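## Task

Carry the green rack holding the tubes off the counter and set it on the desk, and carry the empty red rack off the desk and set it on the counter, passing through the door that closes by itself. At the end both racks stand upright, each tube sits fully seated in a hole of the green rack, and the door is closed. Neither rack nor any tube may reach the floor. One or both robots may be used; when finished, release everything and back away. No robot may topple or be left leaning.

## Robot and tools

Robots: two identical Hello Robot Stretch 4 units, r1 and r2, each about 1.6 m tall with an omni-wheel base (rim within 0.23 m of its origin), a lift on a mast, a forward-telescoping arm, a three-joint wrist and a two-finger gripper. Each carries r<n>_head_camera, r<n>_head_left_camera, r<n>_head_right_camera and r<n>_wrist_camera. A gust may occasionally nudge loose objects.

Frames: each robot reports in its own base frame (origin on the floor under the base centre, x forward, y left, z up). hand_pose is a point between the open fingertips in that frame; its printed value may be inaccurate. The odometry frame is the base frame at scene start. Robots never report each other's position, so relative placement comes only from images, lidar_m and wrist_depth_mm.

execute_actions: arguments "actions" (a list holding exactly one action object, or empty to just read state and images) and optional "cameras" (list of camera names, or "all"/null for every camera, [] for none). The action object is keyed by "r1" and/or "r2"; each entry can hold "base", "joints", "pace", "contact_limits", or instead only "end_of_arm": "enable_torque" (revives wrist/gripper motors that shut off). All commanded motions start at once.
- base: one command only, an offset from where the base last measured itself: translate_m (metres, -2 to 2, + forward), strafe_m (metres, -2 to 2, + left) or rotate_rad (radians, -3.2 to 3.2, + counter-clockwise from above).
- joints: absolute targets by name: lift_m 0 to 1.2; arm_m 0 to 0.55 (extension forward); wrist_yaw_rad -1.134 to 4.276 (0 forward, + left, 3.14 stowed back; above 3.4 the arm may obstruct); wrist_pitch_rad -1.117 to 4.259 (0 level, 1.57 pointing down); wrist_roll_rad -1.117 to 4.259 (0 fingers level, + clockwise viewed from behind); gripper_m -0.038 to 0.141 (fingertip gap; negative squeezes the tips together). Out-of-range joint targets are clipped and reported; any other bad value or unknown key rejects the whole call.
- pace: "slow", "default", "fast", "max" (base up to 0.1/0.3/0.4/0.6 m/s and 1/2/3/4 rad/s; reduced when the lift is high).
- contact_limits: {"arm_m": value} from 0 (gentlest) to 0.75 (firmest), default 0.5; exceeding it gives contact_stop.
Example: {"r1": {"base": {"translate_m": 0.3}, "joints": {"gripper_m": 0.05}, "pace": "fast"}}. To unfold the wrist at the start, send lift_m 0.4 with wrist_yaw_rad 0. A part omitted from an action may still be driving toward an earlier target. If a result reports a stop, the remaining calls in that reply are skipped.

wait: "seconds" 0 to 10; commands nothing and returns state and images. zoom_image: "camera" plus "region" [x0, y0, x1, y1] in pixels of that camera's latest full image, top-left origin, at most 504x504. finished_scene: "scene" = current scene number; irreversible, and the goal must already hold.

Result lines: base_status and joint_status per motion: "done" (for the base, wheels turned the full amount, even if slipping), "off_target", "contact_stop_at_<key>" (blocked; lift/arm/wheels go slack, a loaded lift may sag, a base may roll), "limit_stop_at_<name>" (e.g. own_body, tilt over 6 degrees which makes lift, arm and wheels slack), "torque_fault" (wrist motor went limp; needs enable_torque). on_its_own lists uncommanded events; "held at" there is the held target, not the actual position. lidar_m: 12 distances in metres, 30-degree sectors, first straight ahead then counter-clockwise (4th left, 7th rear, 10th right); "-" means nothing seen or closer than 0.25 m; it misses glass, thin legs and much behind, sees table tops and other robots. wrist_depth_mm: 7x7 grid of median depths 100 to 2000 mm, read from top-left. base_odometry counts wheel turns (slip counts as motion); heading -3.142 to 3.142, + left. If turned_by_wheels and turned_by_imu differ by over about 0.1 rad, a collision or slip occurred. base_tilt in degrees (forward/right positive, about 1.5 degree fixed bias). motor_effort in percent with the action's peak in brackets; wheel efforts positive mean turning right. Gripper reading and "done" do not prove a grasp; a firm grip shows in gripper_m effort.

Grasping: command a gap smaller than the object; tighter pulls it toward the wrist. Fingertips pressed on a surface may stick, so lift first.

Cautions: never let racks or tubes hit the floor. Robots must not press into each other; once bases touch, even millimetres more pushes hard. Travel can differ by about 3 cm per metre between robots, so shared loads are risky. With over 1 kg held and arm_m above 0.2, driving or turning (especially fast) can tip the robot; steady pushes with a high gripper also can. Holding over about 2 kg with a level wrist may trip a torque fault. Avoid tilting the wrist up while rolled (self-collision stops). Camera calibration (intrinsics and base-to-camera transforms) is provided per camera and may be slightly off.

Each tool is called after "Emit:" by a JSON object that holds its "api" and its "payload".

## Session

Emit:
{"api": "execute_actions", "payload": {"actions": []}}

Scene clock: 0.00 s.
r1.base_odometry: x=+0.000 y=+0.000 heading=+0.000 (m, m, rad; r1's odometry frame)
r1.turned_by_wheels: +0.000 (rad since the last result)
r1.turned_by_imu: +0.000 (rad since the last result)
r1.base_tilt: forward=+0.0 right=-0.1 (deg)
r1.lidar_m: 1.36 1.39 1.30 1.12 0.77 0.70 0.72 0.76 0.70 0.72 0.91 2.29
r1.base_status: not commanded
r1.joint_positions: lift_m=+0.264 arm_m=-0.001 wrist_yaw_rad=+3.096 wrist_pitch_rad=-0.015 wrist_roll_rad=-0.014 gripper_m=+0.057
r1.joint_status: not commanded
r1.motor_effort: lift_m=+19 arm_m=+0 wrist_yaw_rad=-1 wrist_pitch_rad=-6 wrist_roll_rad=+0 gripper_m=-3 wheel_0=+0 wheel_1=+0 wheel_2=+0 (%)
r1.hand_pose: x=-0.1143 y=+0.1006 z=+0.4463 quat_wxyz=(+0.023, +0.007, -0.007, +1.000) (m; r1's base frame)
r1.wrist_depth_mm: - 138 891 842 768 699 654 / - 130 878 831 759 699 654 / - 132 200 831 759 699 647 / 131 138 866 831 759 699 654 / 788 976 917 820 750 699 654 / 798 991 194 831 196 691 647 / 798 931 904 - 750 676 647
r2.base_odometry: x=+0.000 y=+0.000 heading=+0.000 (m, m, rad; r2's odometry frame)
r2.turned_by_wheels: +0.000 (rad since the last result)
r2.turned_by_imu: +0.000 (rad since the last result)
r2.base_tilt: forward=+0.1 right=-0.5 (deg)
r2.lidar_m: 2.38 1.59 0.90 0.74 0.75 0.82 0.69 0.66 0.79 1.46 1.76 2.08
r2.base_status: not commanded
r2.joint_positions: lift_m=+0.127 arm_m=+0.000 wrist_yaw_rad=+3.049 wrist_pitch_rad=+0.002 wrist_roll_rad=+0.020 gripper_m=+0.057
r2.joint_status: not commanded
r2.motor_effort: lift_m=+21 arm_m=+0 wrist_yaw_rad=+2 wrist_pitch_rad=-7 wrist_roll_rad=-1 gripper_m=+0 wheel_0=+0 wheel_1=+0 wheel_2=+0 (%)
r2.hand_pose: x=-0.1079 y=+0.1137 z=+0.3043 quat_wxyz=(+0.046, -0.001, +0.010, +0.999) (m; r2's base frame)
r2.wrist_depth_mm: - 143 842 917 976 946 741 / - 126 842 904 991 946 741 / 105 137 211 917 976 931 741 / 132 144 831 904 976 946 750 / 732 768 831 904 976 931 741 / 723 788 196 891 197 891 741 / 707 741 750 - 820 732 707
pictures: r1_head_camera, r1_head_left_camera, r1_head_right_camera, r1_wrist_camera, r2_head_camera, r2_head_left_camera, r2_head_right_camera, r2_wrist_camera
camera_calibration (this result's frames):
r1_wrist_camera: T_world_to_cam=[[0.0557361, 0.997708, 0.0383819, -0.121838], [-0.0236426, 0.0397497, -0.99893, 0.495046], [-0.998166, 0.054769, 0.0258039, 0.0944023], [0, 0, 0, 1]] pos_world=[0.112724, 0.0967102, 0.496756]
r2_wrist_camera: T_world_to_cam=[[0.0540674, 0.99852, -0.00588023, -0.095117], [0.0169563, -0.0068061, -0.999833, 0.358827], [-0.998393, 0.0539586, -0.0172992, 0.120503], [0, 0, 0, 1]] pos_world=[0.119368, 0.0909163, 0.360292]
Images, in order (width x height): r1_head_camera 420x560, r1_head_left_camera 420x672, r1_head_right_camera 420x672, r1_wrist_camera 616x392, r2_head_camera 420x560, r2_head_left_camera 420x672, r2_head_right_camera 420x672, r2_wrist_camera 616x392.

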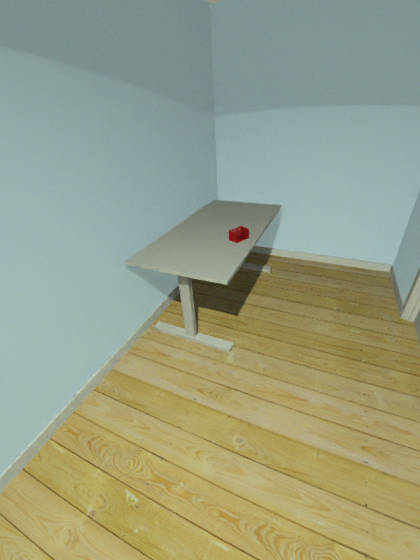

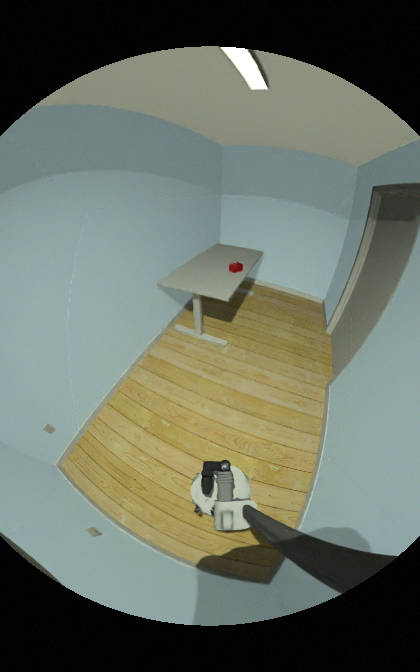

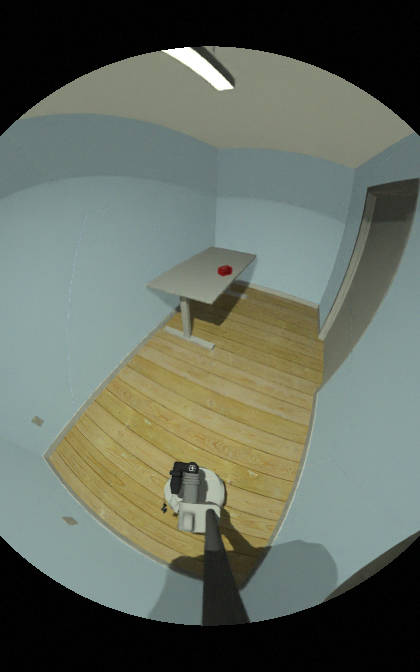

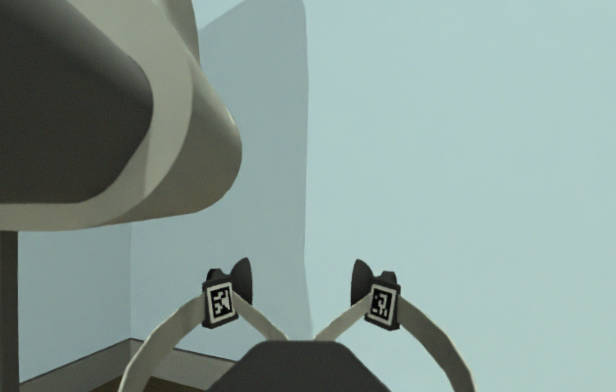

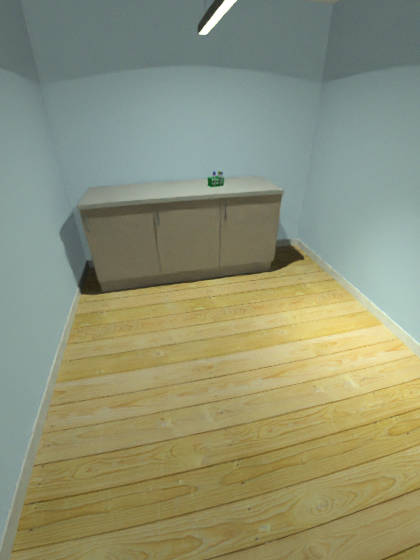

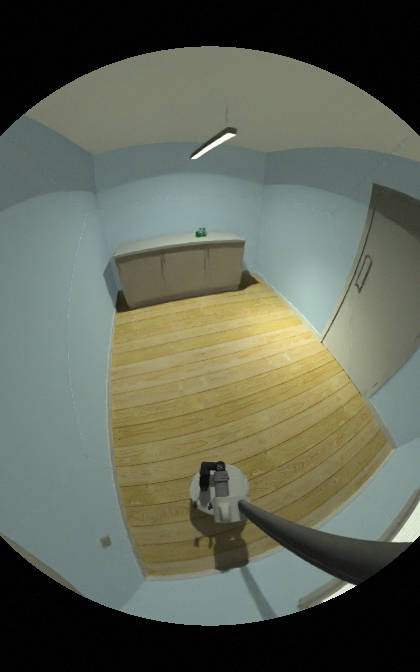

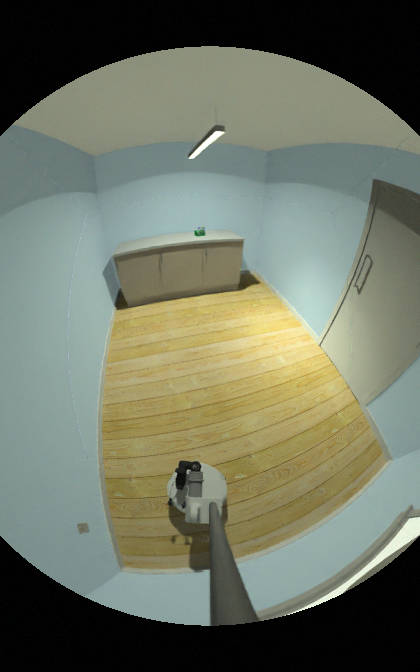

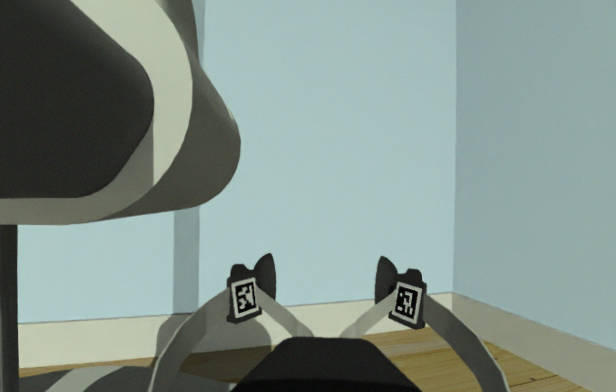

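Emit:
{"api": "zoom_image", "payload": {"camera": "r1_head_camera", "region": [210,210,270,260]}}

Emit:
{"api": "zoom_image", "payload": {"camera": "r2_head_camera", "region": [190,160,240,200]}}

Region (210, 210, 270, 260) of r1_head_camera's 420x560 image, scaled by 8.400, with more detail than that image has.

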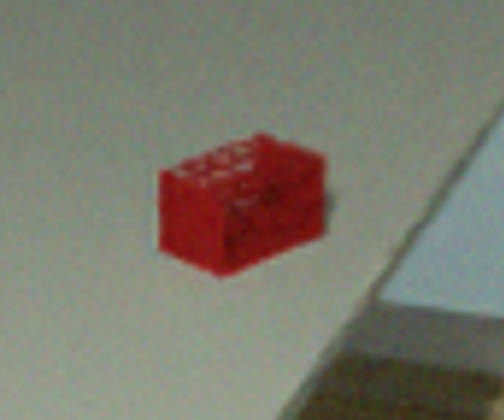

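Region (190, 160, 240, 200) of r2_head_camera's 420x560 image, scaled by 10.080, with more detail than that image has; it fills the top 403 rows of this view, and the rest is white.

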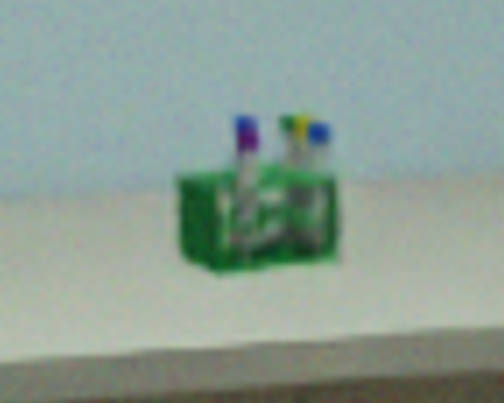

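Emit:
{"api": "execute_actions", "payload": {"actions": [{"r1":{"base":{"rotate_rad":-0.45},"pace":"fast"},"r2":{"base":{"rotate_rad":-0.142},"pace":"fast"}}], "cameras": []}}

Emit:
{"api": "execute_actions", "payload": {"actions": [{"r1":{"base":{"translate_m":1.37},"joints":{"lift_m":0.66,"wrist_yaw_rad":0,"gripper_m":0.141},"pace":"fast"},"r2":{"base":{"translate_m":1.98},"joints":{"lift_m":0.85,"wrist_yaw_rad":0,"gripper_m":0.141},"pace":"max"}}], "cameras": []}}

Emit:
{"api": "execute_actions", "payload": {"actions": [{"r1":{"base":{"rotate_rad":1.097}},"r2":{"base":{"rotate_rad":0.6}}}], "cameras": ["r1_head_camera","r1_wrist_camera","r2_head_camera","r2_wrist_camera"]}}

Scene clock: 15.30 s.
r1.base_odometry: x=+0.000 y=+0.000 heading=-0.450 (m, m, rad; r1's odometry frame)
r1.turned_by_wheels: -0.450 (rad since the last result)
r1.turned_by_imu: -0.458 (rad since the last result)
r1.base_tilt: forward=+0.1 right=+0.0 (deg)
r1.lidar_m: 2.17 1.37 1.35 1.29 1.05 0.74 0.70 0.74 0.74 0.70 0.72 1.00
r1.base_status: done
r1.joint_positions: lift_m=+0.264 arm_m=-0.001 wrist_yaw_rad=+3.096 wrist_pitch_rad=-0.015 wrist_roll_rad=-0.014 gripper_m=+0.057
r1.joint_status: not commanded
r1.motor_effort: lift_m=+19(19) arm_m=+0(0) wrist_yaw_rad=-1(1) wrist_pitch_rad=-6(6) wrist_roll_rad=-1(1) gripper_m=-2(2) wheel_0=+2(10) wheel_1=+2(8) wheel_2=+1(7) (%)
r1.hand_pose: x=-0.1143 y=+0.1006 z=+0.4463 quat_wxyz=(+0.023, +0.007, -0.007, +1.000) (m; r1's base frame)
r1.wrist_depth_mm: - 138 820 831 842 878 878 / - 130 820 831 842 866 878 / - 132 201 820 842 866 878 / 131 138 809 831 842 854 866 / 788 788 809 820 842 854 878 / 778 788 194 820 196 854 878 / 778 778 809 - 831 866 866
r2.base_odometry: x=+0.000 y=+0.000 heading=-0.142 (m, m, rad; r2's odometry frame)
r2.turned_by_wheels: -0.142 (rad since the last result)
r2.turned_by_imu: -0.139 (rad since the last result)
r2.base_tilt: forward=+0.1 right=-0.6 (deg)
r2.lidar_m: 2.42 2.09 1.01 0.76 0.75 0.83 0.71 0.67 0.73 1.13 1.80 1.95
r2.base_status: done
r2.joint_positions: lift_m=+0.127 arm_m=+0.000 wrist_yaw_rad=+3.049 wrist_pitch_rad=+0.002 wrist_roll_rad=+0.020 gripper_m=+0.057
r2.joint_status: not commanded
r2.motor_effort: lift_m=+21(21) arm_m=+0(1) wrist_yaw_rad=+2(2) wrist_pitch_rad=-7(7) wrist_roll_rad=-1(1) gripper_m=-4(4) wheel_0=-1(6) wheel_1=-1(6) wheel_2=-1(6) (%)
r2.hand_pose: x=-0.1079 y=+0.1137 z=+0.3043 quat_wxyz=(+0.046, -0.001, +0.010, +0.999) (m; r2's base frame)
r2.wrist_depth_mm: - 143 866 976 1060 842 699 / - 126 842 976 1042 854 699 / 104 137 211 960 1060 854 699 / 132 144 842 991 1042 854 699 / 715 778 854 976 1060 842 691 / 707 778 197 960 197 798 683 / 699 732 768 - 831 723 683
pictures: none
No camera images: the call's "cameras" was empty. Leave "cameras" out to get every camera's image.

Scene clock: 20.17 s.
r1.base_odometry: x=+1.234 y=-0.595 heading=-0.449 (m, m, rad; r1's odometry frame)
r1.turned_by_wheels: +0.000 (rad since the last result)
r1.turned_by_imu: +0.002 (rad since the last result)
r1.base_tilt: forward=+0.1 right=+0.0 (deg)
r1.lidar_m: 1.66 0.77 0.55 0.53 1.37 1.87 2.07 0.99 0.72 0.67 0.78 1.06
r1.base_status: done
r1.joint_positions: lift_m=+0.660 arm_m=-0.001 wrist_yaw_rad=+0.000 wrist_pitch_rad=-0.015 wrist_roll_rad=-0.014 gripper_m=+0.141
r1.joint_status: all done
r1.motor_effort: lift_m=+20(21) arm_m=+0(0) wrist_yaw_rad=-2(6) wrist_pitch_rad=-6(7) wrist_roll_rad=+0(1) gripper_m=+1(0) wheel_0=+1(8) wheel_1=+1(8) wheel_2=+1(14) (%)
r1.hand_pose: x=+0.4584 y=-0.0874 z=+0.8425 quat_wxyz=(+1.000, -0.007, -0.008, +0.000) (m; r1's base frame)
r1.wrist_depth_mm: 1430 1430 1430 1430 1464 1118 778 / 1397 1397 1397 1430 1430 1118 788 / 1397 1430 1430 1430 1464 1118 788 / 1397 1430 1464 1430 1464 1118 788 / 1366 1397 1397 1430 1430 1118 778 / 1397 1430 1430 1397 1464 917 778 / 1397 1464 1397 - 1464 1025 759
r2.base_odometry: x=+1.960 y=-0.280 heading=-0.142 (m, m, rad; r2's odometry frame)
r2.turned_by_wheels: +0.000 (rad since the last result)
r2.turned_by_imu: +0.002 (rad since the last result)
r2.base_tilt: forward=+0.1 right=-0.6 (deg)
r2.lidar_m: 0.58 0.57 0.63 0.92 1.51 1.68 2.53 2.49 1.30 1.02 1.02 1.12
r2.base_status: done
r2.joint_positions: lift_m=+0.850 arm_m=+0.000 wrist_yaw_rad=+0.000 wrist_pitch_rad=+0.002 wrist_roll_rad=+0.020 gripper_m=+0.141
r2.joint_status: all done
r2.motor_effort: lift_m=+23(25) arm_m=-1(1) wrist_yaw_rad=+1(6) wrist_pitch_rad=-7(7) wrist_roll_rad=-1(1) gripper_m=+5(3) wheel_0=-1(6) wheel_1=-1(7) wheel_2=-1(12) (%)
r2.hand_pose: x=+0.4598 y=-0.0874 z=+1.0275 quat_wxyz=(+1.000, +0.010, +0.001, +0.000) (m; r2's base frame)
r2.wrist_depth_mm: 878 946 1025 1118 1229 1098 878 / 891 931 1008 1118 1255 1098 866 / 854 946 1042 1118 1255 1098 866 / 878 960 1025 1138 1281 1078 878 / 866 931 1025 1118 1255 1060 878 / 504 469 445 544 1182 198 866 / 362 387 418 - 1255 1078 866
pictures: none
No camera images: the call's "cameras" was empty. Leave "cameras" out to get every camera's image.

Scene clock: 21.93 s.
r1.base_odometry: x=+1.234 y=-0.595 heading=+0.647 (m, m, rad; r1's odometry frame)
r1.turned_by_wheels: +1.096 (rad since the last result)
r1.turned_by_imu: +1.118 (rad since the last result)
r1.base_tilt: forward=+0.1 right=+0.0 (deg)
r1.lidar_m: 0.54 0.52 1.40 1.94 2.08 0.96 0.69 0.67 0.78 1.08 1.68 0.73
r1.base_status: done
r1.joint_positions: lift_m=+0.660 arm_m=-0.001 wrist_yaw_rad=+0.000 wrist_pitch_rad=-0.015 wrist_roll_rad=-0.014 gripper_m=+0.141
r1.joint_status: not commanded
r1.motor_effort: lift_m=+21(20) arm_m=+0(0) wrist_yaw_rad=-1(1) wrist_pitch_rad=-6(6) wrist_roll_rad=-1(1) gripper_m=+0(0) wheel_0=-3(5) wheel_1=-3(6) wheel_2=-1(8) (%)
r1.hand_pose: x=+0.4584 y=-0.0874 z=+0.8425 quat_wxyz=(+1.000, -0.007, -0.008, +0.000) (m; r1's base frame)
r1.wrist_depth_mm: 946 1025 1160 1366 1537 1661 1336 / 946 1042 1182 1336 1537 1618 1336 / 960 1042 1160 1366 1537 1576 1336 / 946 1042 1182 1336 1537 1576 1336 / 931 1008 1078 1138 1160 1182 1281 / 517 442 459 539 484 591 1281 / 357 355 387 - 1576 1430 1336
r2.base_odometry: x=+1.960 y=-0.280 heading=+0.457 (m, m, rad; r2's odometry frame)
r2.turned_by_wheels: +0.600 (rad since the last result)
r2.turned_by_imu: +0.590 (rad since the last result)
r2.base_tilt: forward=+0.0 right=-0.6 (deg)
r2.lidar_m: 0.53 0.64 1.05 1.52 1.72 2.51 2.39 1.27 1.03 1.03 0.71 0.57
r2.base_status: done
r2.joint_positions: lift_m=+0.850 arm_m=+0.000 wrist_yaw_rad=+0.000 wrist_pitch_rad=+0.002 wrist_roll_rad=+0.020 gripper_m=+0.141
r2.joint_status: not commanded
r2.motor_effort: lift_m=+22(23) arm_m=-1(1) wrist_yaw_rad=+2(2) wrist_pitch_rad=-6(7) wrist_roll_rad=-2(1) gripper_m=+2(1) wheel_0=+0(5) wheel_1=+0(5) wheel_2=+0(6) (%)
r2.hand_pose: x=+0.4598 y=-0.0874 z=+1.0275 quat_wxyz=(+1.000, +0.010, +0.001, +0.000) (m; r2's base frame)
r2.wrist_depth_mm: 1205 1160 1060 991 960 891 878 / 1205 1118 1078 991 960 904 854 / 1182 1160 1060 1008 946 931 878 / 1229 1118 1078 1008 960 917 866 / 946 976 1025 778 946 904 866 / 504 473 442 544 500 198 549 / 449 410 389 - 394 366 394
pictures: r1_head_camera, r1_wrist_camera, r2_head_camera, r2_wrist_camera
camera_calibration (this result's frames):
r1_wrist_camera: T_world_to_cam=[[-0.00980047, -0.999215, 0.0383816, -0.12591], [0.0255128, -0.0386208, -0.998928, 0.882445], [0.999626, -0.00881074, 0.0258713, -0.25526], [0, 0, 0, 1]] pos_world=[0.231417, -0.0939797, 0.892935]
r2_wrist_camera: T_world_to_cam=[[0.0386586, -0.999235, -0.00587533, -0.0882309], [-0.0173991, 0.00520572, -0.999835, 1.08777], [0.999101, 0.0387545, -0.0171846, -0.209181], [0, 0, 0, 1]] pos_world=[0.23133, -0.0857193, 1.08347]
Images, in order (width x height): r1_head_camera 420x560, r1_wrist_camera 616x392, r2_head_camera 420x560, r2_wrist_camera 616x392.

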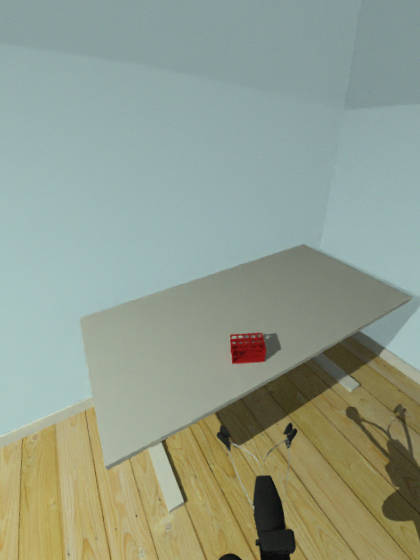

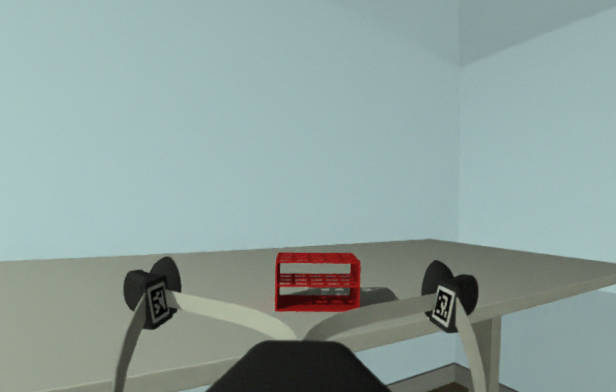

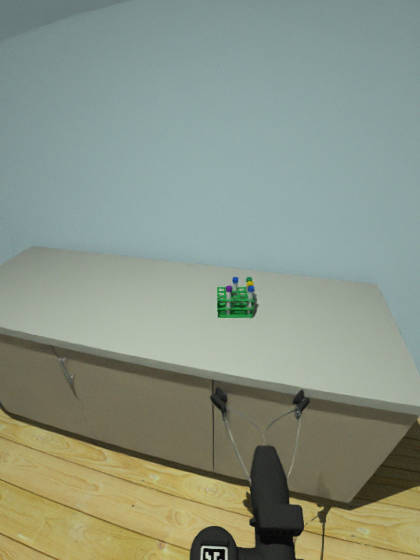

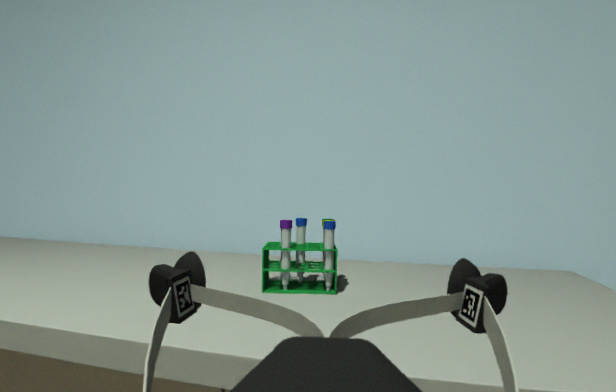

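Emit:
{"api": "execute_actions", "payload": {"actions": [{"r1":{"base":{"strafe_m":-0.027},"joints":{"lift_m":0.60,"arm_m":0.27}},"r2":{"base":{"strafe_m":0.034},"joints":{"lift_m":0.80,"arm_m":0.33}}}], "cameras": ["r1_head_camera","r1_wrist_camera","r2_head_camera","r2_wrist_camera"]}}

Emit:
{"api": "zoom_image", "payload": {"camera": "r2_head_camera", "region": [190,260,300,370]}}

Emit:
{"api": "zoom_image", "payload": {"camera": "r1_head_camera", "region": [190,310,290,410]}}

Scene clock: 28.60 s.
r1.base_odometry: x=+1.250 y=-0.617 heading=+0.647 (m, m, rad; r1's odometry frame)
r1.turned_by_wheels: +0.000 (rad since the last result)
r1.turned_by_imu: +0.000 (rad since the last result)
r1.base_tilt: forward=+0.1 right=-0.1 (deg)
r1.lidar_m: 0.57 0.54 1.40 1.97 2.10 0.94 0.68 0.66 0.76 1.06 1.64 0.75
r1.base_status: done
r1.joint_positions: lift_m=+0.600 arm_m=+0.269 wrist_yaw_rad=+0.000 wrist_pitch_rad=-0.015 wrist_roll_rad=-0.014 gripper_m=+0.141
r1.joint_status: all done
r1.motor_effort: lift_m=+17(20) arm_m=+6(6) wrist_yaw_rad=-2(1) wrist_pitch_rad=-6(6) wrist_roll_rad=-1(0) gripper_m=+1(1) wheel_0=-1(7) wheel_1=+0(10) wheel_2=+0(2) (%)
r1.hand_pose: x=+0.7284 y=-0.0874 z=+0.7828 quat_wxyz=(+1.000, -0.007, -0.008, +0.000) (m; r1's base frame)
r1.wrist_depth_mm: 768 842 931 1078 1255 1397 1205 / 768 842 946 1060 1229 1430 1182 / 768 854 946 1078 1229 1430 1205 / 768 842 976 1078 1255 1397 1205 / 661 676 585 603 732 741 750 / 330 282 285 315 296 297 355 / 229 228 247 - 236 245 271
r2.base_odometry: x=+1.945 y=-0.250 heading=+0.457 (m, m, rad; r2's odometry frame)
r2.turned_by_wheels: +0.000 (rad since the last result)
r2.turned_by_imu: +0.001 (rad since the last result)
r2.base_tilt: forward=+0.1 right=-0.6 (deg)
r2.lidar_m: 0.56 0.64 1.03 1.47 1.70 2.50 2.46 1.28 1.09 1.06 0.72 0.56
r2.base_status: done
r2.joint_positions: lift_m=+0.800 arm_m=+0.329 wrist_yaw_rad=+0.000 wrist_pitch_rad=+0.002 wrist_roll_rad=+0.020 gripper_m=+0.141
r2.joint_status: all done
r2.motor_effort: lift_m=+17(19) arm_m=+6(7) wrist_yaw_rad=+2(3) wrist_pitch_rad=-7(7) wrist_roll_rad=-2(2) gripper_m=+1(2) wheel_0=+0(6) wheel_1=-1(7) wheel_2=-1(2) (%)
r2.hand_pose: x=+0.7884 y=-0.0874 z=+0.9779 quat_wxyz=(+1.000, +0.010, +0.001, +0.000) (m; r2's base frame)
r2.wrist_depth_mm: 820 768 732 683 647 621 585 / 831 778 723 691 647 609 580 / 831 750 715 676 647 621 591 / 831 759 723 676 640 615 591 / 668 683 707 351 539 609 580 / 351 332 297 300 297 197 387 / 246 246 251 - 273 255 262
pictures: r1_head_camera, r1_wrist_camera, r2_head_camera, r2_wrist_camera
camera_calibration (this result's frames):
r1_wrist_camera: T_world_to_cam=[[-0.00978845, -0.999215, 0.0383815, -0.120977], [0.0255286, -0.0386205, -0.998928, 0.815893], [0.999626, -0.00879813, 0.0258866, -0.523661], [0, 0, 0, 1]] pos_world=[0.501452, -0.0939789, 0.833217]
r2_wrist_camera: T_world_to_cam=[[0.038712, -0.999233, -0.00587546, -0.101253], [-0.0174022, 0.0052048, -0.999835, 1.04392], [0.999099, 0.0388079, -0.0171874, -0.538357], [0, 0, 0, 1]] pos_world=[0.559958, -0.0857161, 1.0339]
Images, in order (width x height): r1_head_camera 420x560, r1_wrist_camera 616x392, r2_head_camera 420x560, r2_wrist_camera 616x392.

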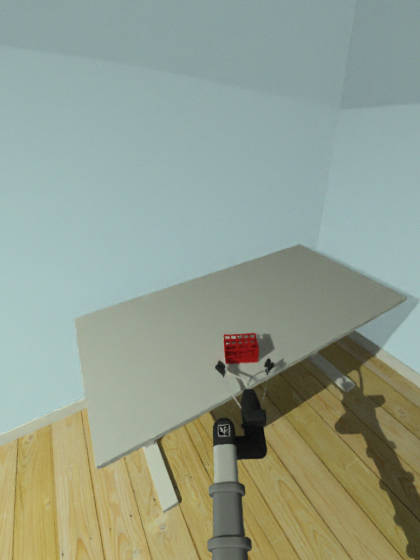

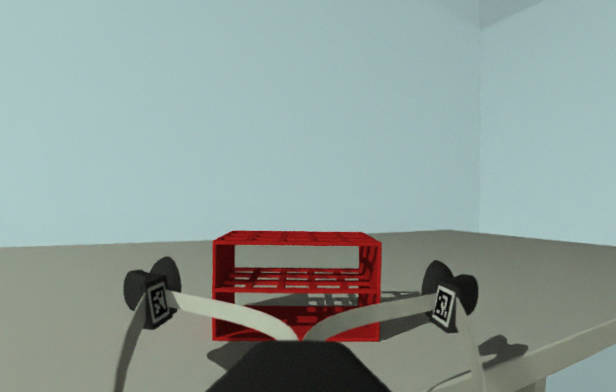

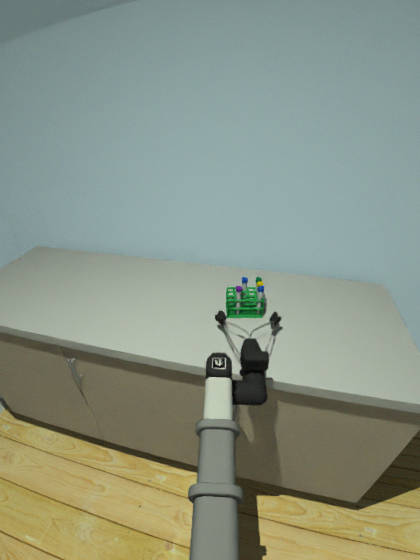

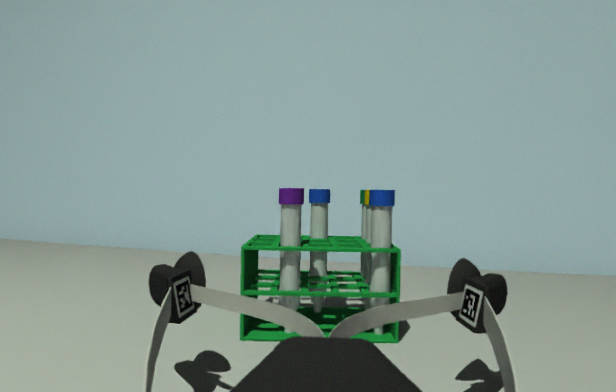

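Region (190, 260, 300, 370) of r2_head_camera's 420x560 image, scaled by 4.582, with more detail than that image has.

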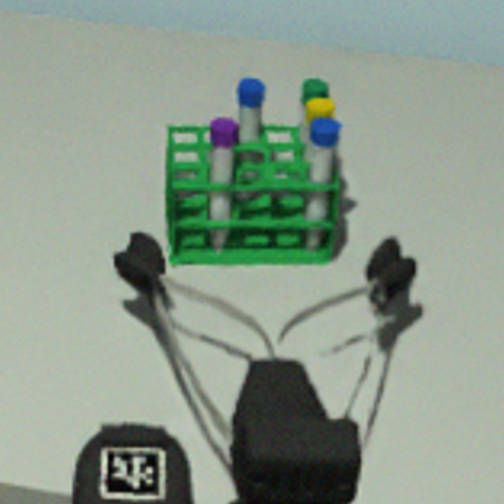

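Region (190, 310, 290, 410) of r1_head_camera's 420x560 image, scaled by 5.040, with more detail than that image has.

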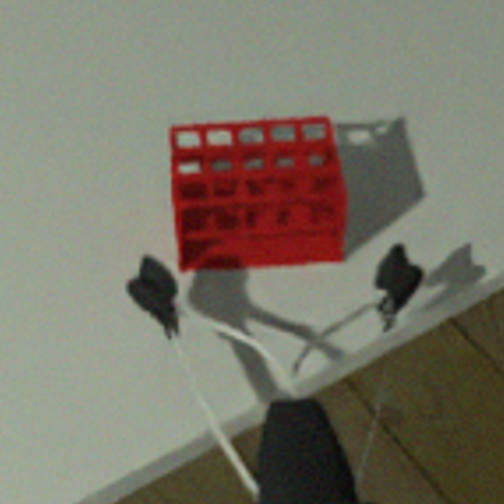

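Emit:
{"api": "execute_actions", "payload": {"actions": [{"r1":{"base":{"strafe_m":0.004},"joints":{"lift_m":0.59,"arm_m":0.352},"pace":"slow"},"r2":{"base":{"strafe_m":0.003},"joints":{"lift_m":0.782,"arm_m":0.423},"pace":"slow"}}], "cameras": ["r1_wrist_camera","r2_wrist_camera"]}}

Scene clock: 36.17 s.
r1.base_odometry: x=+1.248 y=-0.614 heading=+0.647 (m, m, rad; r1's odometry frame)
r1.turned_by_wheels: +0.000 (rad since the last result)
r1.turned_by_imu: +0.001 (rad since the last result)
r1.base_tilt: forward=+0.0 right=+0.0 (deg)
r1.lidar_m: 0.56 0.53 1.40 1.96 2.10 0.94 0.70 0.65 0.78 1.07 1.65 0.77
r1.base_status: done
r1.joint_positions: lift_m=+0.590 arm_m=+0.351 wrist_yaw_rad=+0.000 wrist_pitch_rad=-0.015 wrist_roll_rad=-0.014 gripper_m=+0.141
r1.joint_status: all done
r1.motor_effort: lift_m=+17(18) arm_m=+6(7) wrist_yaw_rad=-1(2) wrist_pitch_rad=-6(6) wrist_roll_rad=-1(0) gripper_m=+1(1) wheel_0=-3(7) wheel_1=+4(6) wheel_2=+0(2) (%)
r1.hand_pose: x=+0.8104 y=-0.0874 z=+0.7728 quat_wxyz=(+1.000, -0.007, -0.008, +0.000) (m; r1's base frame)
r1.wrist_depth_mm: 707 778 878 1008 1160 1336 1160 / 699 788 866 1008 1160 1336 1160 / 707 788 878 991 1160 1308 1160 / 707 778 878 991 1160 1308 1160 / 591 615 263 466 268 676 683 / 301 255 204 214 211 267 324 / 208 206 204 - 208 213 226
r2.base_odometry: x=+1.944 y=-0.247 heading=+0.458 (m, m, rad; r2's odometry frame)
r2.turned_by_wheels: +0.000 (rad since the last result)
r2.turned_by_imu: +0.002 (rad since the last result)
r2.base_tilt: forward=+0.0 right=-0.6 (deg)
r2.lidar_m: 0.57 0.66 1.06 1.48 1.68 2.50 2.47 1.31 1.07 1.05 0.73 0.58
r2.base_status: done
r2.joint_positions: lift_m=+0.782 arm_m=+0.422 wrist_yaw_rad=+0.000 wrist_pitch_rad=+0.002 wrist_roll_rad=+0.020 gripper_m=+0.141
r2.joint_status: all done
r2.motor_effort: lift_m=+17(17) arm_m=+6(7) wrist_yaw_rad=+2(2) wrist_pitch_rad=-5(6) wrist_roll_rad=-1(2) gripper_m=-3(1) wheel_0=+0(4) wheel_1=+2(5) wheel_2=+0(3) (%)
r2.hand_pose: x=+0.8813 y=-0.0874 z=+0.9600 quat_wxyz=(+1.000, +0.010, +0.001, +0.000) (m; r2's base frame)
r2.wrist_depth_mm: 715 668 621 591 559 535 508 / 723 661 627 591 564 530 504 / 715 661 627 585 559 530 508 / 715 676 627 258 260 530 508 / 569 585 276 208 222 525 508 / 301 282 211 204 204 197 330 / 211 210 211 - 208 218 234
pictures: r1_wrist_camera, r2_wrist_camera
camera_calibration (this result's frames):
r1_wrist_camera: T_world_to_cam=[[-0.00982754, -0.999215, 0.0383815, -0.119771], [0.0255271, -0.0386216, -0.998928, 0.80384], [0.999626, -0.00883723, 0.0258866, -0.605346], [0, 0, 0, 1]] pos_world=[0.583423, -0.0939813, 0.823245]
r2_wrist_camera: T_world_to_cam=[[0.0384756, -0.999242, -0.00586265, -0.104829], [-0.0170789, 0.00520854, -0.999841, 1.02739], [0.999114, 0.0385696, -0.0168656, -0.631856], [0, 0, 0, 1]] pos_world=[0.652876, -0.0857304, 1.01595]
Images, in order (width x height): r1_wrist_camera 616x392, r2_wrist_camera 616x392.

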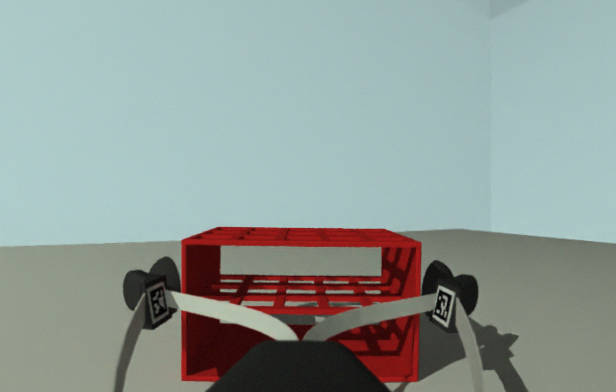

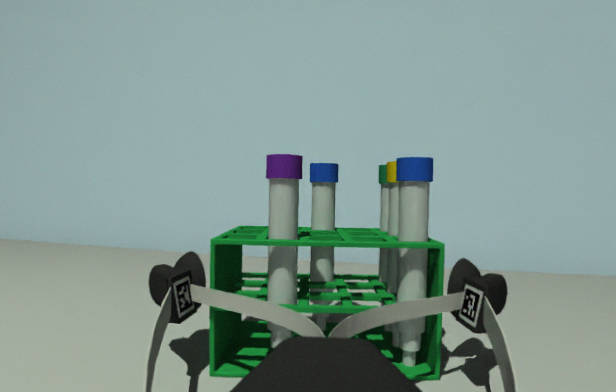

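Emit:
{"api": "execute_actions", "payload": {"actions": [{"r1":{"joints":{"gripper_m":0.055}},"r2":{"joints":{"gripper_m":0.05}}}], "cameras": []}}

Emit:
{"api": "execute_actions", "payload": {"actions": [{"r1":{"joints":{"lift_m":0.64},"pace":"slow"},"r2":{"joints":{"lift_m":0.83},"pace":"slow"}}], "cameras": ["r1_head_right_camera","r1_wrist_camera","r2_head_right_camera","r2_wrist_camera"]}}

Scene clock: 40.67 s.
r1.base_odometry: x=+1.248 y=-0.614 heading=+0.647 (m, m, rad; r1's odometry frame)
r1.turned_by_wheels: +0.000 (rad since the last result)
r1.turned_by_imu: +0.000 (rad since the last result)
r1.base_tilt: forward=+0.1 right=+0.0 (deg)
r1.lidar_m: 0.57 0.52 1.40 1.96 2.10 0.95 0.70 0.65 0.78 1.07 1.63 0.77
r1.base_status: not commanded
r1.joint_positions: lift_m=+0.590 arm_m=+0.351 wrist_yaw_rad=+0.000 wrist_pitch_rad=-0.015 wrist_roll_rad=-0.014 gripper_m=+0.056
r1.joint_status: all done
r1.motor_effort: lift_m=+17(17) arm_m=+6(6) wrist_yaw_rad=+0(0) wrist_pitch_rad=-6(6) wrist_roll_rad=-1(1) gripper_m=-27(28) wheel_0=-3(3) wheel_1=+4(4) wheel_2=+0(0) (%)
r1.hand_pose: x=+0.8104 y=-0.0874 z=+0.7728 quat_wxyz=(+1.000, -0.007, -0.008, +0.000) (m; r1's base frame)
r1.wrist_depth_mm: 707 778 878 991 1138 1336 1182 / 715 788 891 991 1138 1336 1160 / 707 788 878 991 1138 1308 1160 / 715 778 878 1008 1160 1336 1182 / 591 615 248 539 206 676 676 / 300 172 195 222 195 179 324 / 199 206 182 - 182 212 211
r2.base_odometry: x=+1.944 y=-0.247 heading=+0.458 (m, m, rad; r2's odometry frame)
r2.turned_by_wheels: +0.000 (rad since the last result)
r2.turned_by_imu: +0.001 (rad since the last result)
r2.base_tilt: forward=+0.1 right=-0.6 (deg)
r2.lidar_m: 0.58 0.65 1.06 1.50 1.68 2.51 2.47 1.30 1.07 1.06 0.73 0.58
r2.base_status: not commanded
r2.joint_positions: lift_m=+0.782 arm_m=+0.422 wrist_yaw_rad=+0.000 wrist_pitch_rad=+0.002 wrist_roll_rad=+0.020 gripper_m=+0.051
r2.joint_status: all done
r2.motor_effort: lift_m=+17(17) arm_m=+6(6) wrist_yaw_rad=+3(2) wrist_pitch_rad=-6(6) wrist_roll_rad=-1(1) gripper_m=-32(30) wheel_0=+0(0) wheel_1=+2(2) wheel_2=+0(0) (%)
r2.hand_pose: x=+0.8813 y=-0.0874 z=+0.9600 quat_wxyz=(+1.000, +0.010, +0.001, +0.000) (m; r2's base frame)
r2.wrist_depth_mm: 715 668 621 597 569 535 508 / 715 661 634 591 564 530 504 / 723 668 627 591 564 530 512 / 715 668 627 234 233 535 512 / 564 597 242 185 204 521 508 / 300 176 198 199 188 173 329 / 211 208 195 - 182 204 204
pictures: none
No camera images: the call's "cameras" was empty. Leave "cameras" out to get every camera's image.

Scene clock: 41.97 s.
r1.base_odometry: x=+1.248 y=-0.614 heading=+0.647 (m, m, rad; r1's odometry frame)
r1.turned_by_wheels: +0.000 (rad since the last result)
r1.turned_by_imu: +0.000 (rad since the last result)
r1.base_tilt: forward=+0.1 right=+0.0 (deg)
r1.lidar_m: 0.55 0.54 1.40 1.96 2.09 0.94 0.68 0.66 0.79 1.07 1.65 0.75
r1.base_status: not commanded
r1.joint_positions: lift_m=+0.640 arm_m=+0.351 wrist_yaw_rad=+0.000 wrist_pitch_rad=-0.014 wrist_roll_rad=-0.014 gripper_m=+0.056
r1.joint_status: all done
r1.motor_effort: lift_m=+22(25) arm_m=+6(6) wrist_yaw_rad=-1(3) wrist_pitch_rad=-8(8) wrist_roll_rad=-1(1) gripper_m=-27(27) wheel_0=-3(3) wheel_1=+4(3) wheel_2=+0(0) (%)
r1.hand_pose: x=+0.8104 y=-0.0874 z=+0.8222 quat_wxyz=(+1.000, -0.007, -0.007, +0.000) (m; r1's base frame)
r1.wrist_depth_mm: 707 788 878 1008 1160 1308 1182 / 707 778 866 1008 1160 1336 1182 / 707 778 878 991 1160 1336 1160 / 707 778 878 1008 1160 1336 1160 / 699 768 250 798 205 991 1118 / 449 172 195 222 196 179 480 / 297 307 182 - 181 315 312
r2.base_odometry: x=+1.944 y=-0.247 heading=+0.458 (m, m, rad; r2's odometry frame)
r2.turned_by_wheels: +0.000 (rad since the last result)
r2.turned_by_imu: +0.000 (rad since the last result)
r2.base_tilt: forward=+0.1 right=-0.6 (deg)
r2.lidar_m: 0.58 0.64 1.06 1.50 1.66 2.49 2.50 1.29 1.08 1.07 0.71 0.58
r2.base_status: not commanded
r2.joint_positions: lift_m=+0.830 arm_m=+0.422 wrist_yaw_rad=+0.000 wrist_pitch_rad=+0.003 wrist_roll_rad=+0.020 gripper_m=+0.051
r2.joint_status: all done
r2.motor_effort: lift_m=+25(25) arm_m=+6(6) wrist_yaw_rad=+2(2) wrist_pitch_rad=-10(10) wrist_roll_rad=-1(2) gripper_m=-32(30) wheel_0=+0(0) wheel_1=+2(2) wheel_2=+0(0) (%)
r2.hand_pose: x=+0.8813 y=-0.0874 z=+1.0070 quat_wxyz=(+1.000, +0.010, +0.002, +0.000) (m; r2's base frame)
r2.wrist_depth_mm: 699 661 627 585 559 535 508 / 715 661 627 591 569 530 504 / 707 676 627 591 564 535 508 / 699 668 627 235 234 535 508 / 707 654 248 186 202 530 512 / 436 177 198 198 198 172 477 / 304 303 202 - 183 294 294
pictures: r1_head_right_camera, r1_wrist_camera, r2_head_right_camera, r2_wrist_camera
camera_calibration (this result's frames):
r1_wrist_camera: T_world_to_cam=[[-0.00979611, -0.999215, 0.0383896, -0.121696], [0.0247169, -0.0386217, -0.998948, 0.853787], [0.999646, -0.00883694, 0.0250758, -0.605988], [0, 0, 0, 1]] pos_world=[0.583479, -0.0939813, 0.872756]
r2_wrist_camera: T_world_to_cam=[[0.0384675, -0.999242, -0.0059208, -0.104489], [-0.0185854, 0.00520871, -0.999814, 1.07562], [0.999087, 0.0385704, -0.018371, -0.629549], [0, 0, 0, 1]] pos_world=[0.652985, -0.0857304, 1.06324]
Images, in order (width x height): r1_head_right_camera 420x672, r1_wrist_camera 616x392, r2_head_right_camera 420x672, r2_wrist_camera 616x392.

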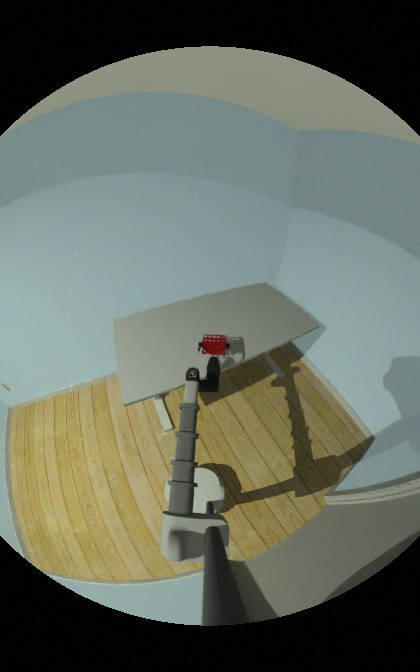

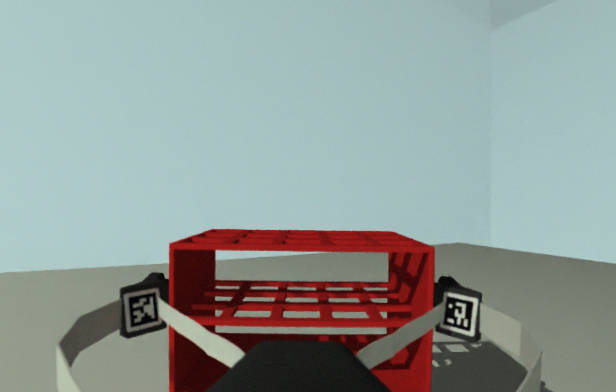

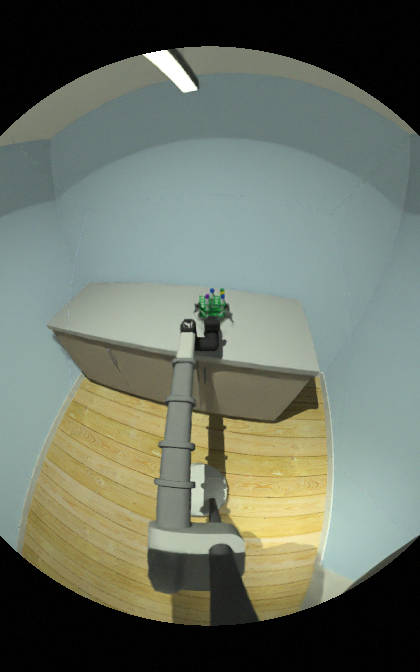

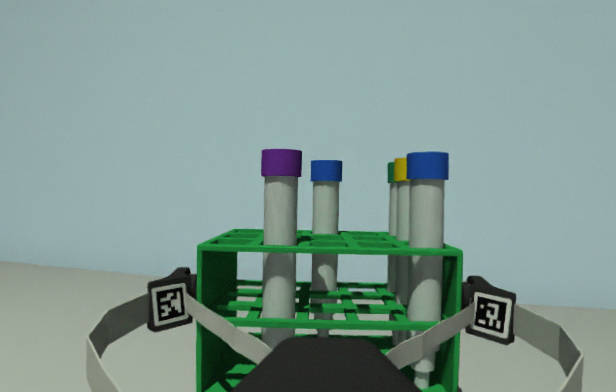

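Emit:
{"api": "execute_actions", "payload": {"actions": [{"r1":{"joints":{"arm_m":0},"base":{"rotate_rad":0.45}},"r2":{"joints":{"arm_m":0},"base":{"translate_m":-0.2}}}], "cameras": ["r1_head_right_camera","r1_head_left_camera"]}}

Scene clock: 47.77 s.
r1.base_odometry: x=+1.248 y=-0.614 heading=+1.097 (m, m, rad; r1's odometry frame)
r1.turned_by_wheels: +0.450 (rad since the last result)
r1.turned_by_imu: +0.459 (rad since the last result)
r1.base_tilt: forward=+0.1 right=+0.0 (deg)
r1.lidar_m: 0.43 0.56 1.84 2.10 0.99 0.70 0.66 0.76 1.03 1.65 0.82 0.57
r1.base_status: done
r1.joint_positions: lift_m=+0.640 arm_m=+0.001 wrist_yaw_rad=+0.000 wrist_pitch_rad=-0.014 wrist_roll_rad=-0.014 gripper_m=+0.056
r1.joint_status: all done
r1.motor_effort: lift_m=+22(22) arm_m=-5(5) wrist_yaw_rad=+0(5) wrist_pitch_rad=-9(9) wrist_roll_rad=-1(1) gripper_m=-27(27) wheel_0=-2(8) wheel_1=-2(9) wheel_2=+0(8) (%)
r1.hand_pose: x=+0.4603 y=-0.0875 z=+0.8221 quat_wxyz=(+1.000, -0.007, -0.007, +0.000) (m; r1's base frame)
r1.wrist_depth_mm: 1078 1078 1118 1138 1138 1138 1160 / 1060 1078 1098 1098 1118 1138 1160 / 1060 1078 1078 1118 1138 1160 1160 / 1060 1078 1098 1118 1118 1138 1138 / 1060 1078 249 820 206 1008 1042 / 1060 173 195 222 195 178 488 / 330 310 182 - 181 324 324
r2.base_odometry: x=+1.764 y=-0.336 heading=+0.457 (m, m, rad; r2's odometry frame)
r2.turned_by_wheels: +0.000 (rad since the last result)
r2.turned_by_imu: +0.001 (rad since the last result)
r2.base_tilt: forward=+0.1 right=-0.6 (deg)
r2.lidar_m: 0.40 0.85 1.45 1.52 1.72 2.30 2.31 1.19 1.04 1.02 1.16 0.41
r2.base_status: done
r2.joint_positions: lift_m=+0.830 arm_m=+0.001 wrist_yaw_rad=+0.000 wrist_pitch_rad=+0.004 wrist_roll_rad=+0.020 gripper_m=+0.051
r2.joint_status: all done
r2.motor_effort: lift_m=+24(25) arm_m=-6(7) wrist_yaw_rad=+3(1) wrist_pitch_rad=-12(12) wrist_roll_rad=-1(1) gripper_m=-31(34) wheel_0=-1(4) wheel_1=-1(5) wheel_2=+0(12) (%)
r2.hand_pose: x=+0.4606 y=-0.0875 z=+1.0069 quat_wxyz=(+1.000, +0.010, +0.002, +0.000) (m; r2's base frame)
r2.wrist_depth_mm: 1464 1336 1255 1229 1138 1060 1025 / 1464 1366 1255 1205 1160 1118 1025 / 1464 1366 1308 1229 1160 1098 1042 / 1430 1397 1255 235 234 1098 1042 / 820 854 249 186 204 960 1025 / 715 177 198 219 199 172 492 / 715 654 202 - 182 521 500
pictures: r1_head_left_camera, r1_head_right_camera
Images, in order (width x height): r1_head_left_camera 420x672, r1_head_right_camera 420x672.

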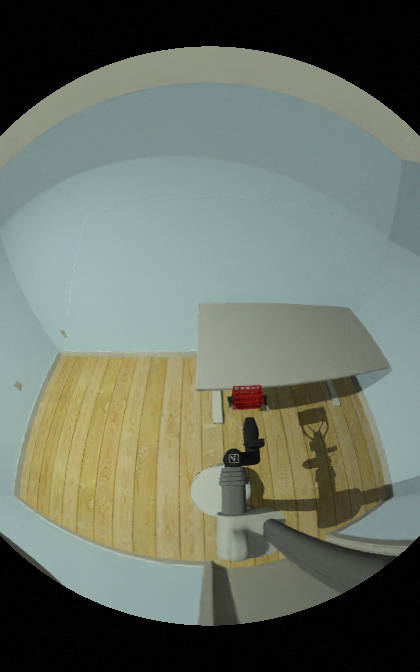

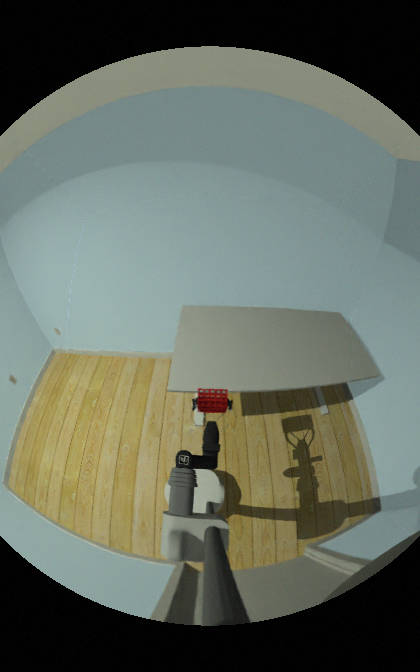

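Emit:
{"api": "execute_actions", "payload": {"actions": [{"r1":{"base":{"strafe_m":-0.33}},"r2":{"base":{"rotate_rad":-1.77},"pace":"slow"}}], "cameras": []}}

Emit:
{"api": "execute_actions", "payload": {"actions": [{"r1":{"base":{"translate_m":-0.4}}}], "cameras": ["r1_head_left_camera","r1_head_right_camera","r2_head_right_camera"]}}

Scene clock: 56.03 s.
r1.base_odometry: x=+1.542 y=-0.764 heading=+1.097 (m, m, rad; r1's odometry frame)
r1.turned_by_wheels: +0.000 (rad since the last result)
r1.turned_by_imu: +0.000 (rad since the last result)
r1.base_tilt: forward=+0.1 right=+0.0 (deg)
r1.lidar_m: 0.43 0.57 1.84 2.44 1.00 0.75 0.74 0.75 0.89 1.32 0.81 0.59
r1.base_status: done
r1.joint_positions: lift_m=+0.640 arm_m=+0.001 wrist_yaw_rad=+0.000 wrist_pitch_rad=-0.014 wrist_roll_rad=-0.014 gripper_m=+0.056
r1.joint_status: not commanded
r1.motor_effort: lift_m=+21(22) arm_m=-5(5) wrist_yaw_rad=+0(1) wrist_pitch_rad=-9(9) wrist_roll_rad=-1(1) gripper_m=-26(26) wheel_0=+0(8) wheel_1=+0(10) wheel_2=+0(2) (%)
r1.hand_pose: x=+0.4603 y=-0.0874 z=+0.8222 quat_wxyz=(+1.000, -0.007, -0.007, +0.000) (m; r1's base frame)
r1.wrist_depth_mm: 1078 1078 1118 1118 1160 1182 1160 / 1060 1098 1118 1138 1160 1160 1182 / 1078 1098 1098 1118 1160 1160 1182 / 1098 1078 1118 1118 1138 1160 1182 / 1060 931 250 831 206 1025 1025 / 455 172 195 222 196 179 492 / 315 319 182 - 182 336 336
r2.base_odometry: x=+1.764 y=-0.336 heading=-1.312 (m, m, rad; r2's odometry frame)
r2.turned_by_wheels: -1.770 (rad since the last result)
r2.turned_by_imu: -1.737 (rad since the last result)
r2.base_tilt: forward=+0.1 right=-0.6 (deg)
r2.lidar_m: 0.40 1.08 0.80 0.77 0.81 1.14 1.53 1.60 2.21 2.28 1.52 0.42
r2.base_status: done
r2.joint_positions: lift_m=+0.830 arm_m=+0.001 wrist_yaw_rad=+0.000 wrist_pitch_rad=+0.004 wrist_roll_rad=+0.020 gripper_m=+0.051
r2.joint_status: not commanded
r2.motor_effort: lift_m=+24(24) arm_m=-6(6) wrist_yaw_rad=+2(2) wrist_pitch_rad=-12(11) wrist_roll_rad=-1(1) gripper_m=-28(30) wheel_0=+1(3) wheel_1=+2(4) wheel_2=+0(5) (%)
r2.hand_pose: x=+0.4607 y=-0.0874 z=+1.0069 quat_wxyz=(+1.000, +0.010, +0.002, +0.000) (m; r2's base frame)
r2.wrist_depth_mm: 842 831 820 820 798 820 798 / 831 831 831 820 820 831 809 / 831 820 831 820 809 809 809 / 842 854 842 234 234 798 809 / 842 842 250 186 186 809 820 / 854 177 198 218 198 172 809 / 854 842 201 - 183 831 820
pictures: none
No camera images: the call's "cameras" was empty. Leave "cameras" out to get every camera's image.

Scene clock: 58.83 s.
r1.base_odometry: x=+1.359 y=-1.120 heading=+1.096 (m, m, rad; r1's odometry frame)
r1.turned_by_wheels: +0.000 (rad since the last result)
r1.turned_by_imu: +0.000 (rad since the last result)
r1.base_tilt: forward=+0.1 right=+0.0 (deg)
r1.lidar_m: 0.44 0.96 2.41 1.22 0.45 0.35 0.32 0.34 0.45 0.87 1.38 1.00
r1.base_status: done
r1.joint_positions: lift_m=+0.640 arm_m=+0.001 wrist_yaw_rad=+0.000 wrist_pitch_rad=-0.014 wrist_roll_rad=-0.014 gripper_m=+0.056
r1.joint_status: not commanded
r1.motor_effort: lift_m=+21(21) arm_m=-5(5) wrist_yaw_rad=-1(1) wrist_pitch_rad=-9(9) wrist_roll_rad=+0(1) gripper_m=-27(27) wheel_0=-1(5) wheel_1=-1(7) wheel_2=+1(10) (%)
r1.hand_pose: x=+0.4603 y=-0.0874 z=+0.8222 quat_wxyz=(+1.000, -0.007, -0.007, +0.000) (m; r1's base frame)
r1.wrist_depth_mm: 1499 1499 1537 1499 1537 1537 1618 / 1430 1464 1499 1499 1537 1537 1576 / 1430 1499 1464 1537 1537 1576 1576 / 1430 1499 1464 1537 1576 1537 1576 / 1464 931 250 820 206 1025 1025 / 1464 172 195 221 196 179 1160 / 1464 1464 182 - 181 1537 1078
r2.base_odometry: x=+1.764 y=-0.336 heading=-1.312 (m, m, rad; r2's odometry frame)
r2.turned_by_wheels: +0.000 (rad since the last result)
r2.turned_by_imu: +0.001 (rad since the last result)
r2.base_tilt: forward=+0.1 right=-0.6 (deg)
r2.lidar_m: 0.40 1.08 0.80 0.76 0.81 1.12 1.52 1.57 2.23 2.29 1.50 0.43
r2.base_status: not commanded
r2.joint_positions: lift_m=+0.830 arm_m=+0.001 wrist_yaw_rad=+0.000 wrist_pitch_rad=+0.004 wrist_roll_rad=+0.020 gripper_m=+0.051
r2.joint_status: not commanded
r2.motor_effort: lift_m=+24(24) arm_m=-6(6) wrist_yaw_rad=+2(2) wrist_pitch_rad=-11(11) wrist_roll_rad=-1(1) gripper_m=-30(33) wheel_0=+1(1) wheel_1=+2(2) wheel_2=+0(0) (%)
r2.hand_pose: x=+0.4607 y=-0.0874 z=+1.0069 quat_wxyz=(+1.000, +0.010, +0.002, +0.000) (m; r2's base frame)
r2.wrist_depth_mm: 831 842 831 809 820 809 798 / 831 842 831 831 820 809 809 / 842 831 831 831 820 809 798 / 842 842 820 233 235 820 809 / 842 831 250 186 204 820 809 / 854 177 199 198 198 172 809 / 842 842 202 - 183 820 809
pictures: r1_head_left_camera, r1_head_right_camera, r2_head_right_camera
Images, in order (width x height): r1_head_left_camera 420x672, r1_head_right_camera 420x672, r2_head_right_camera 420x672.

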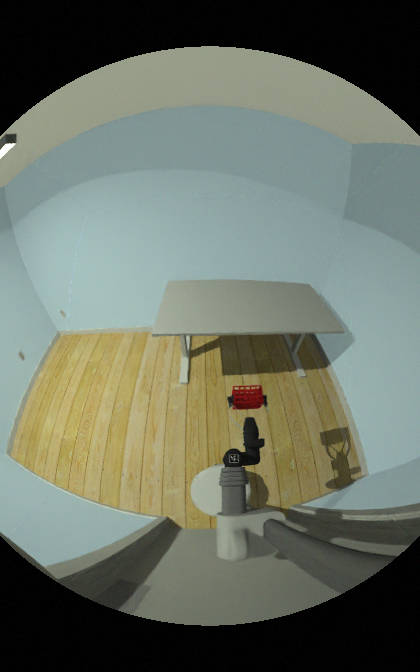

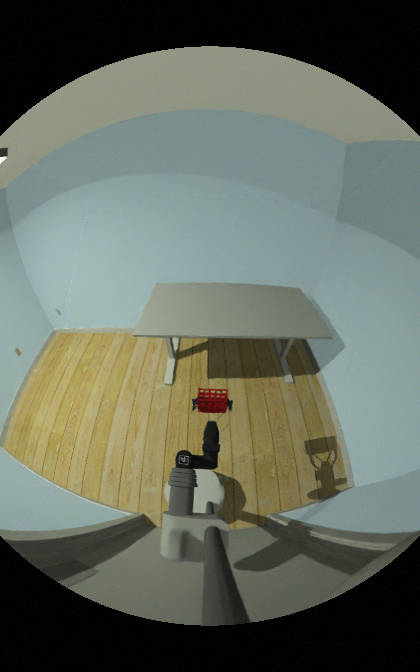

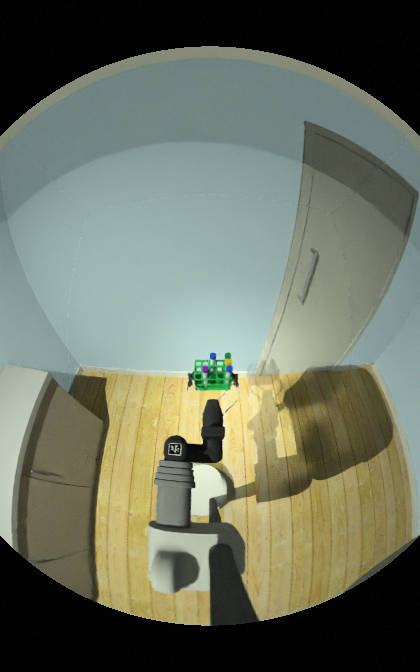

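Emit:
{"api": "execute_actions", "payload": {"actions": [{"r1":{"base":{"translate_m":-0.97},"pace":"slow"}}], "cameras": ["r1_head_right_camera","r2_head_right_camera"]}}

action 0: r1: "base": translate_m = -0.97 would last too long for one action: at the pace "slow" translate_m can be at most 0.766 in either direction: name a faster pace, or command the rest in another action


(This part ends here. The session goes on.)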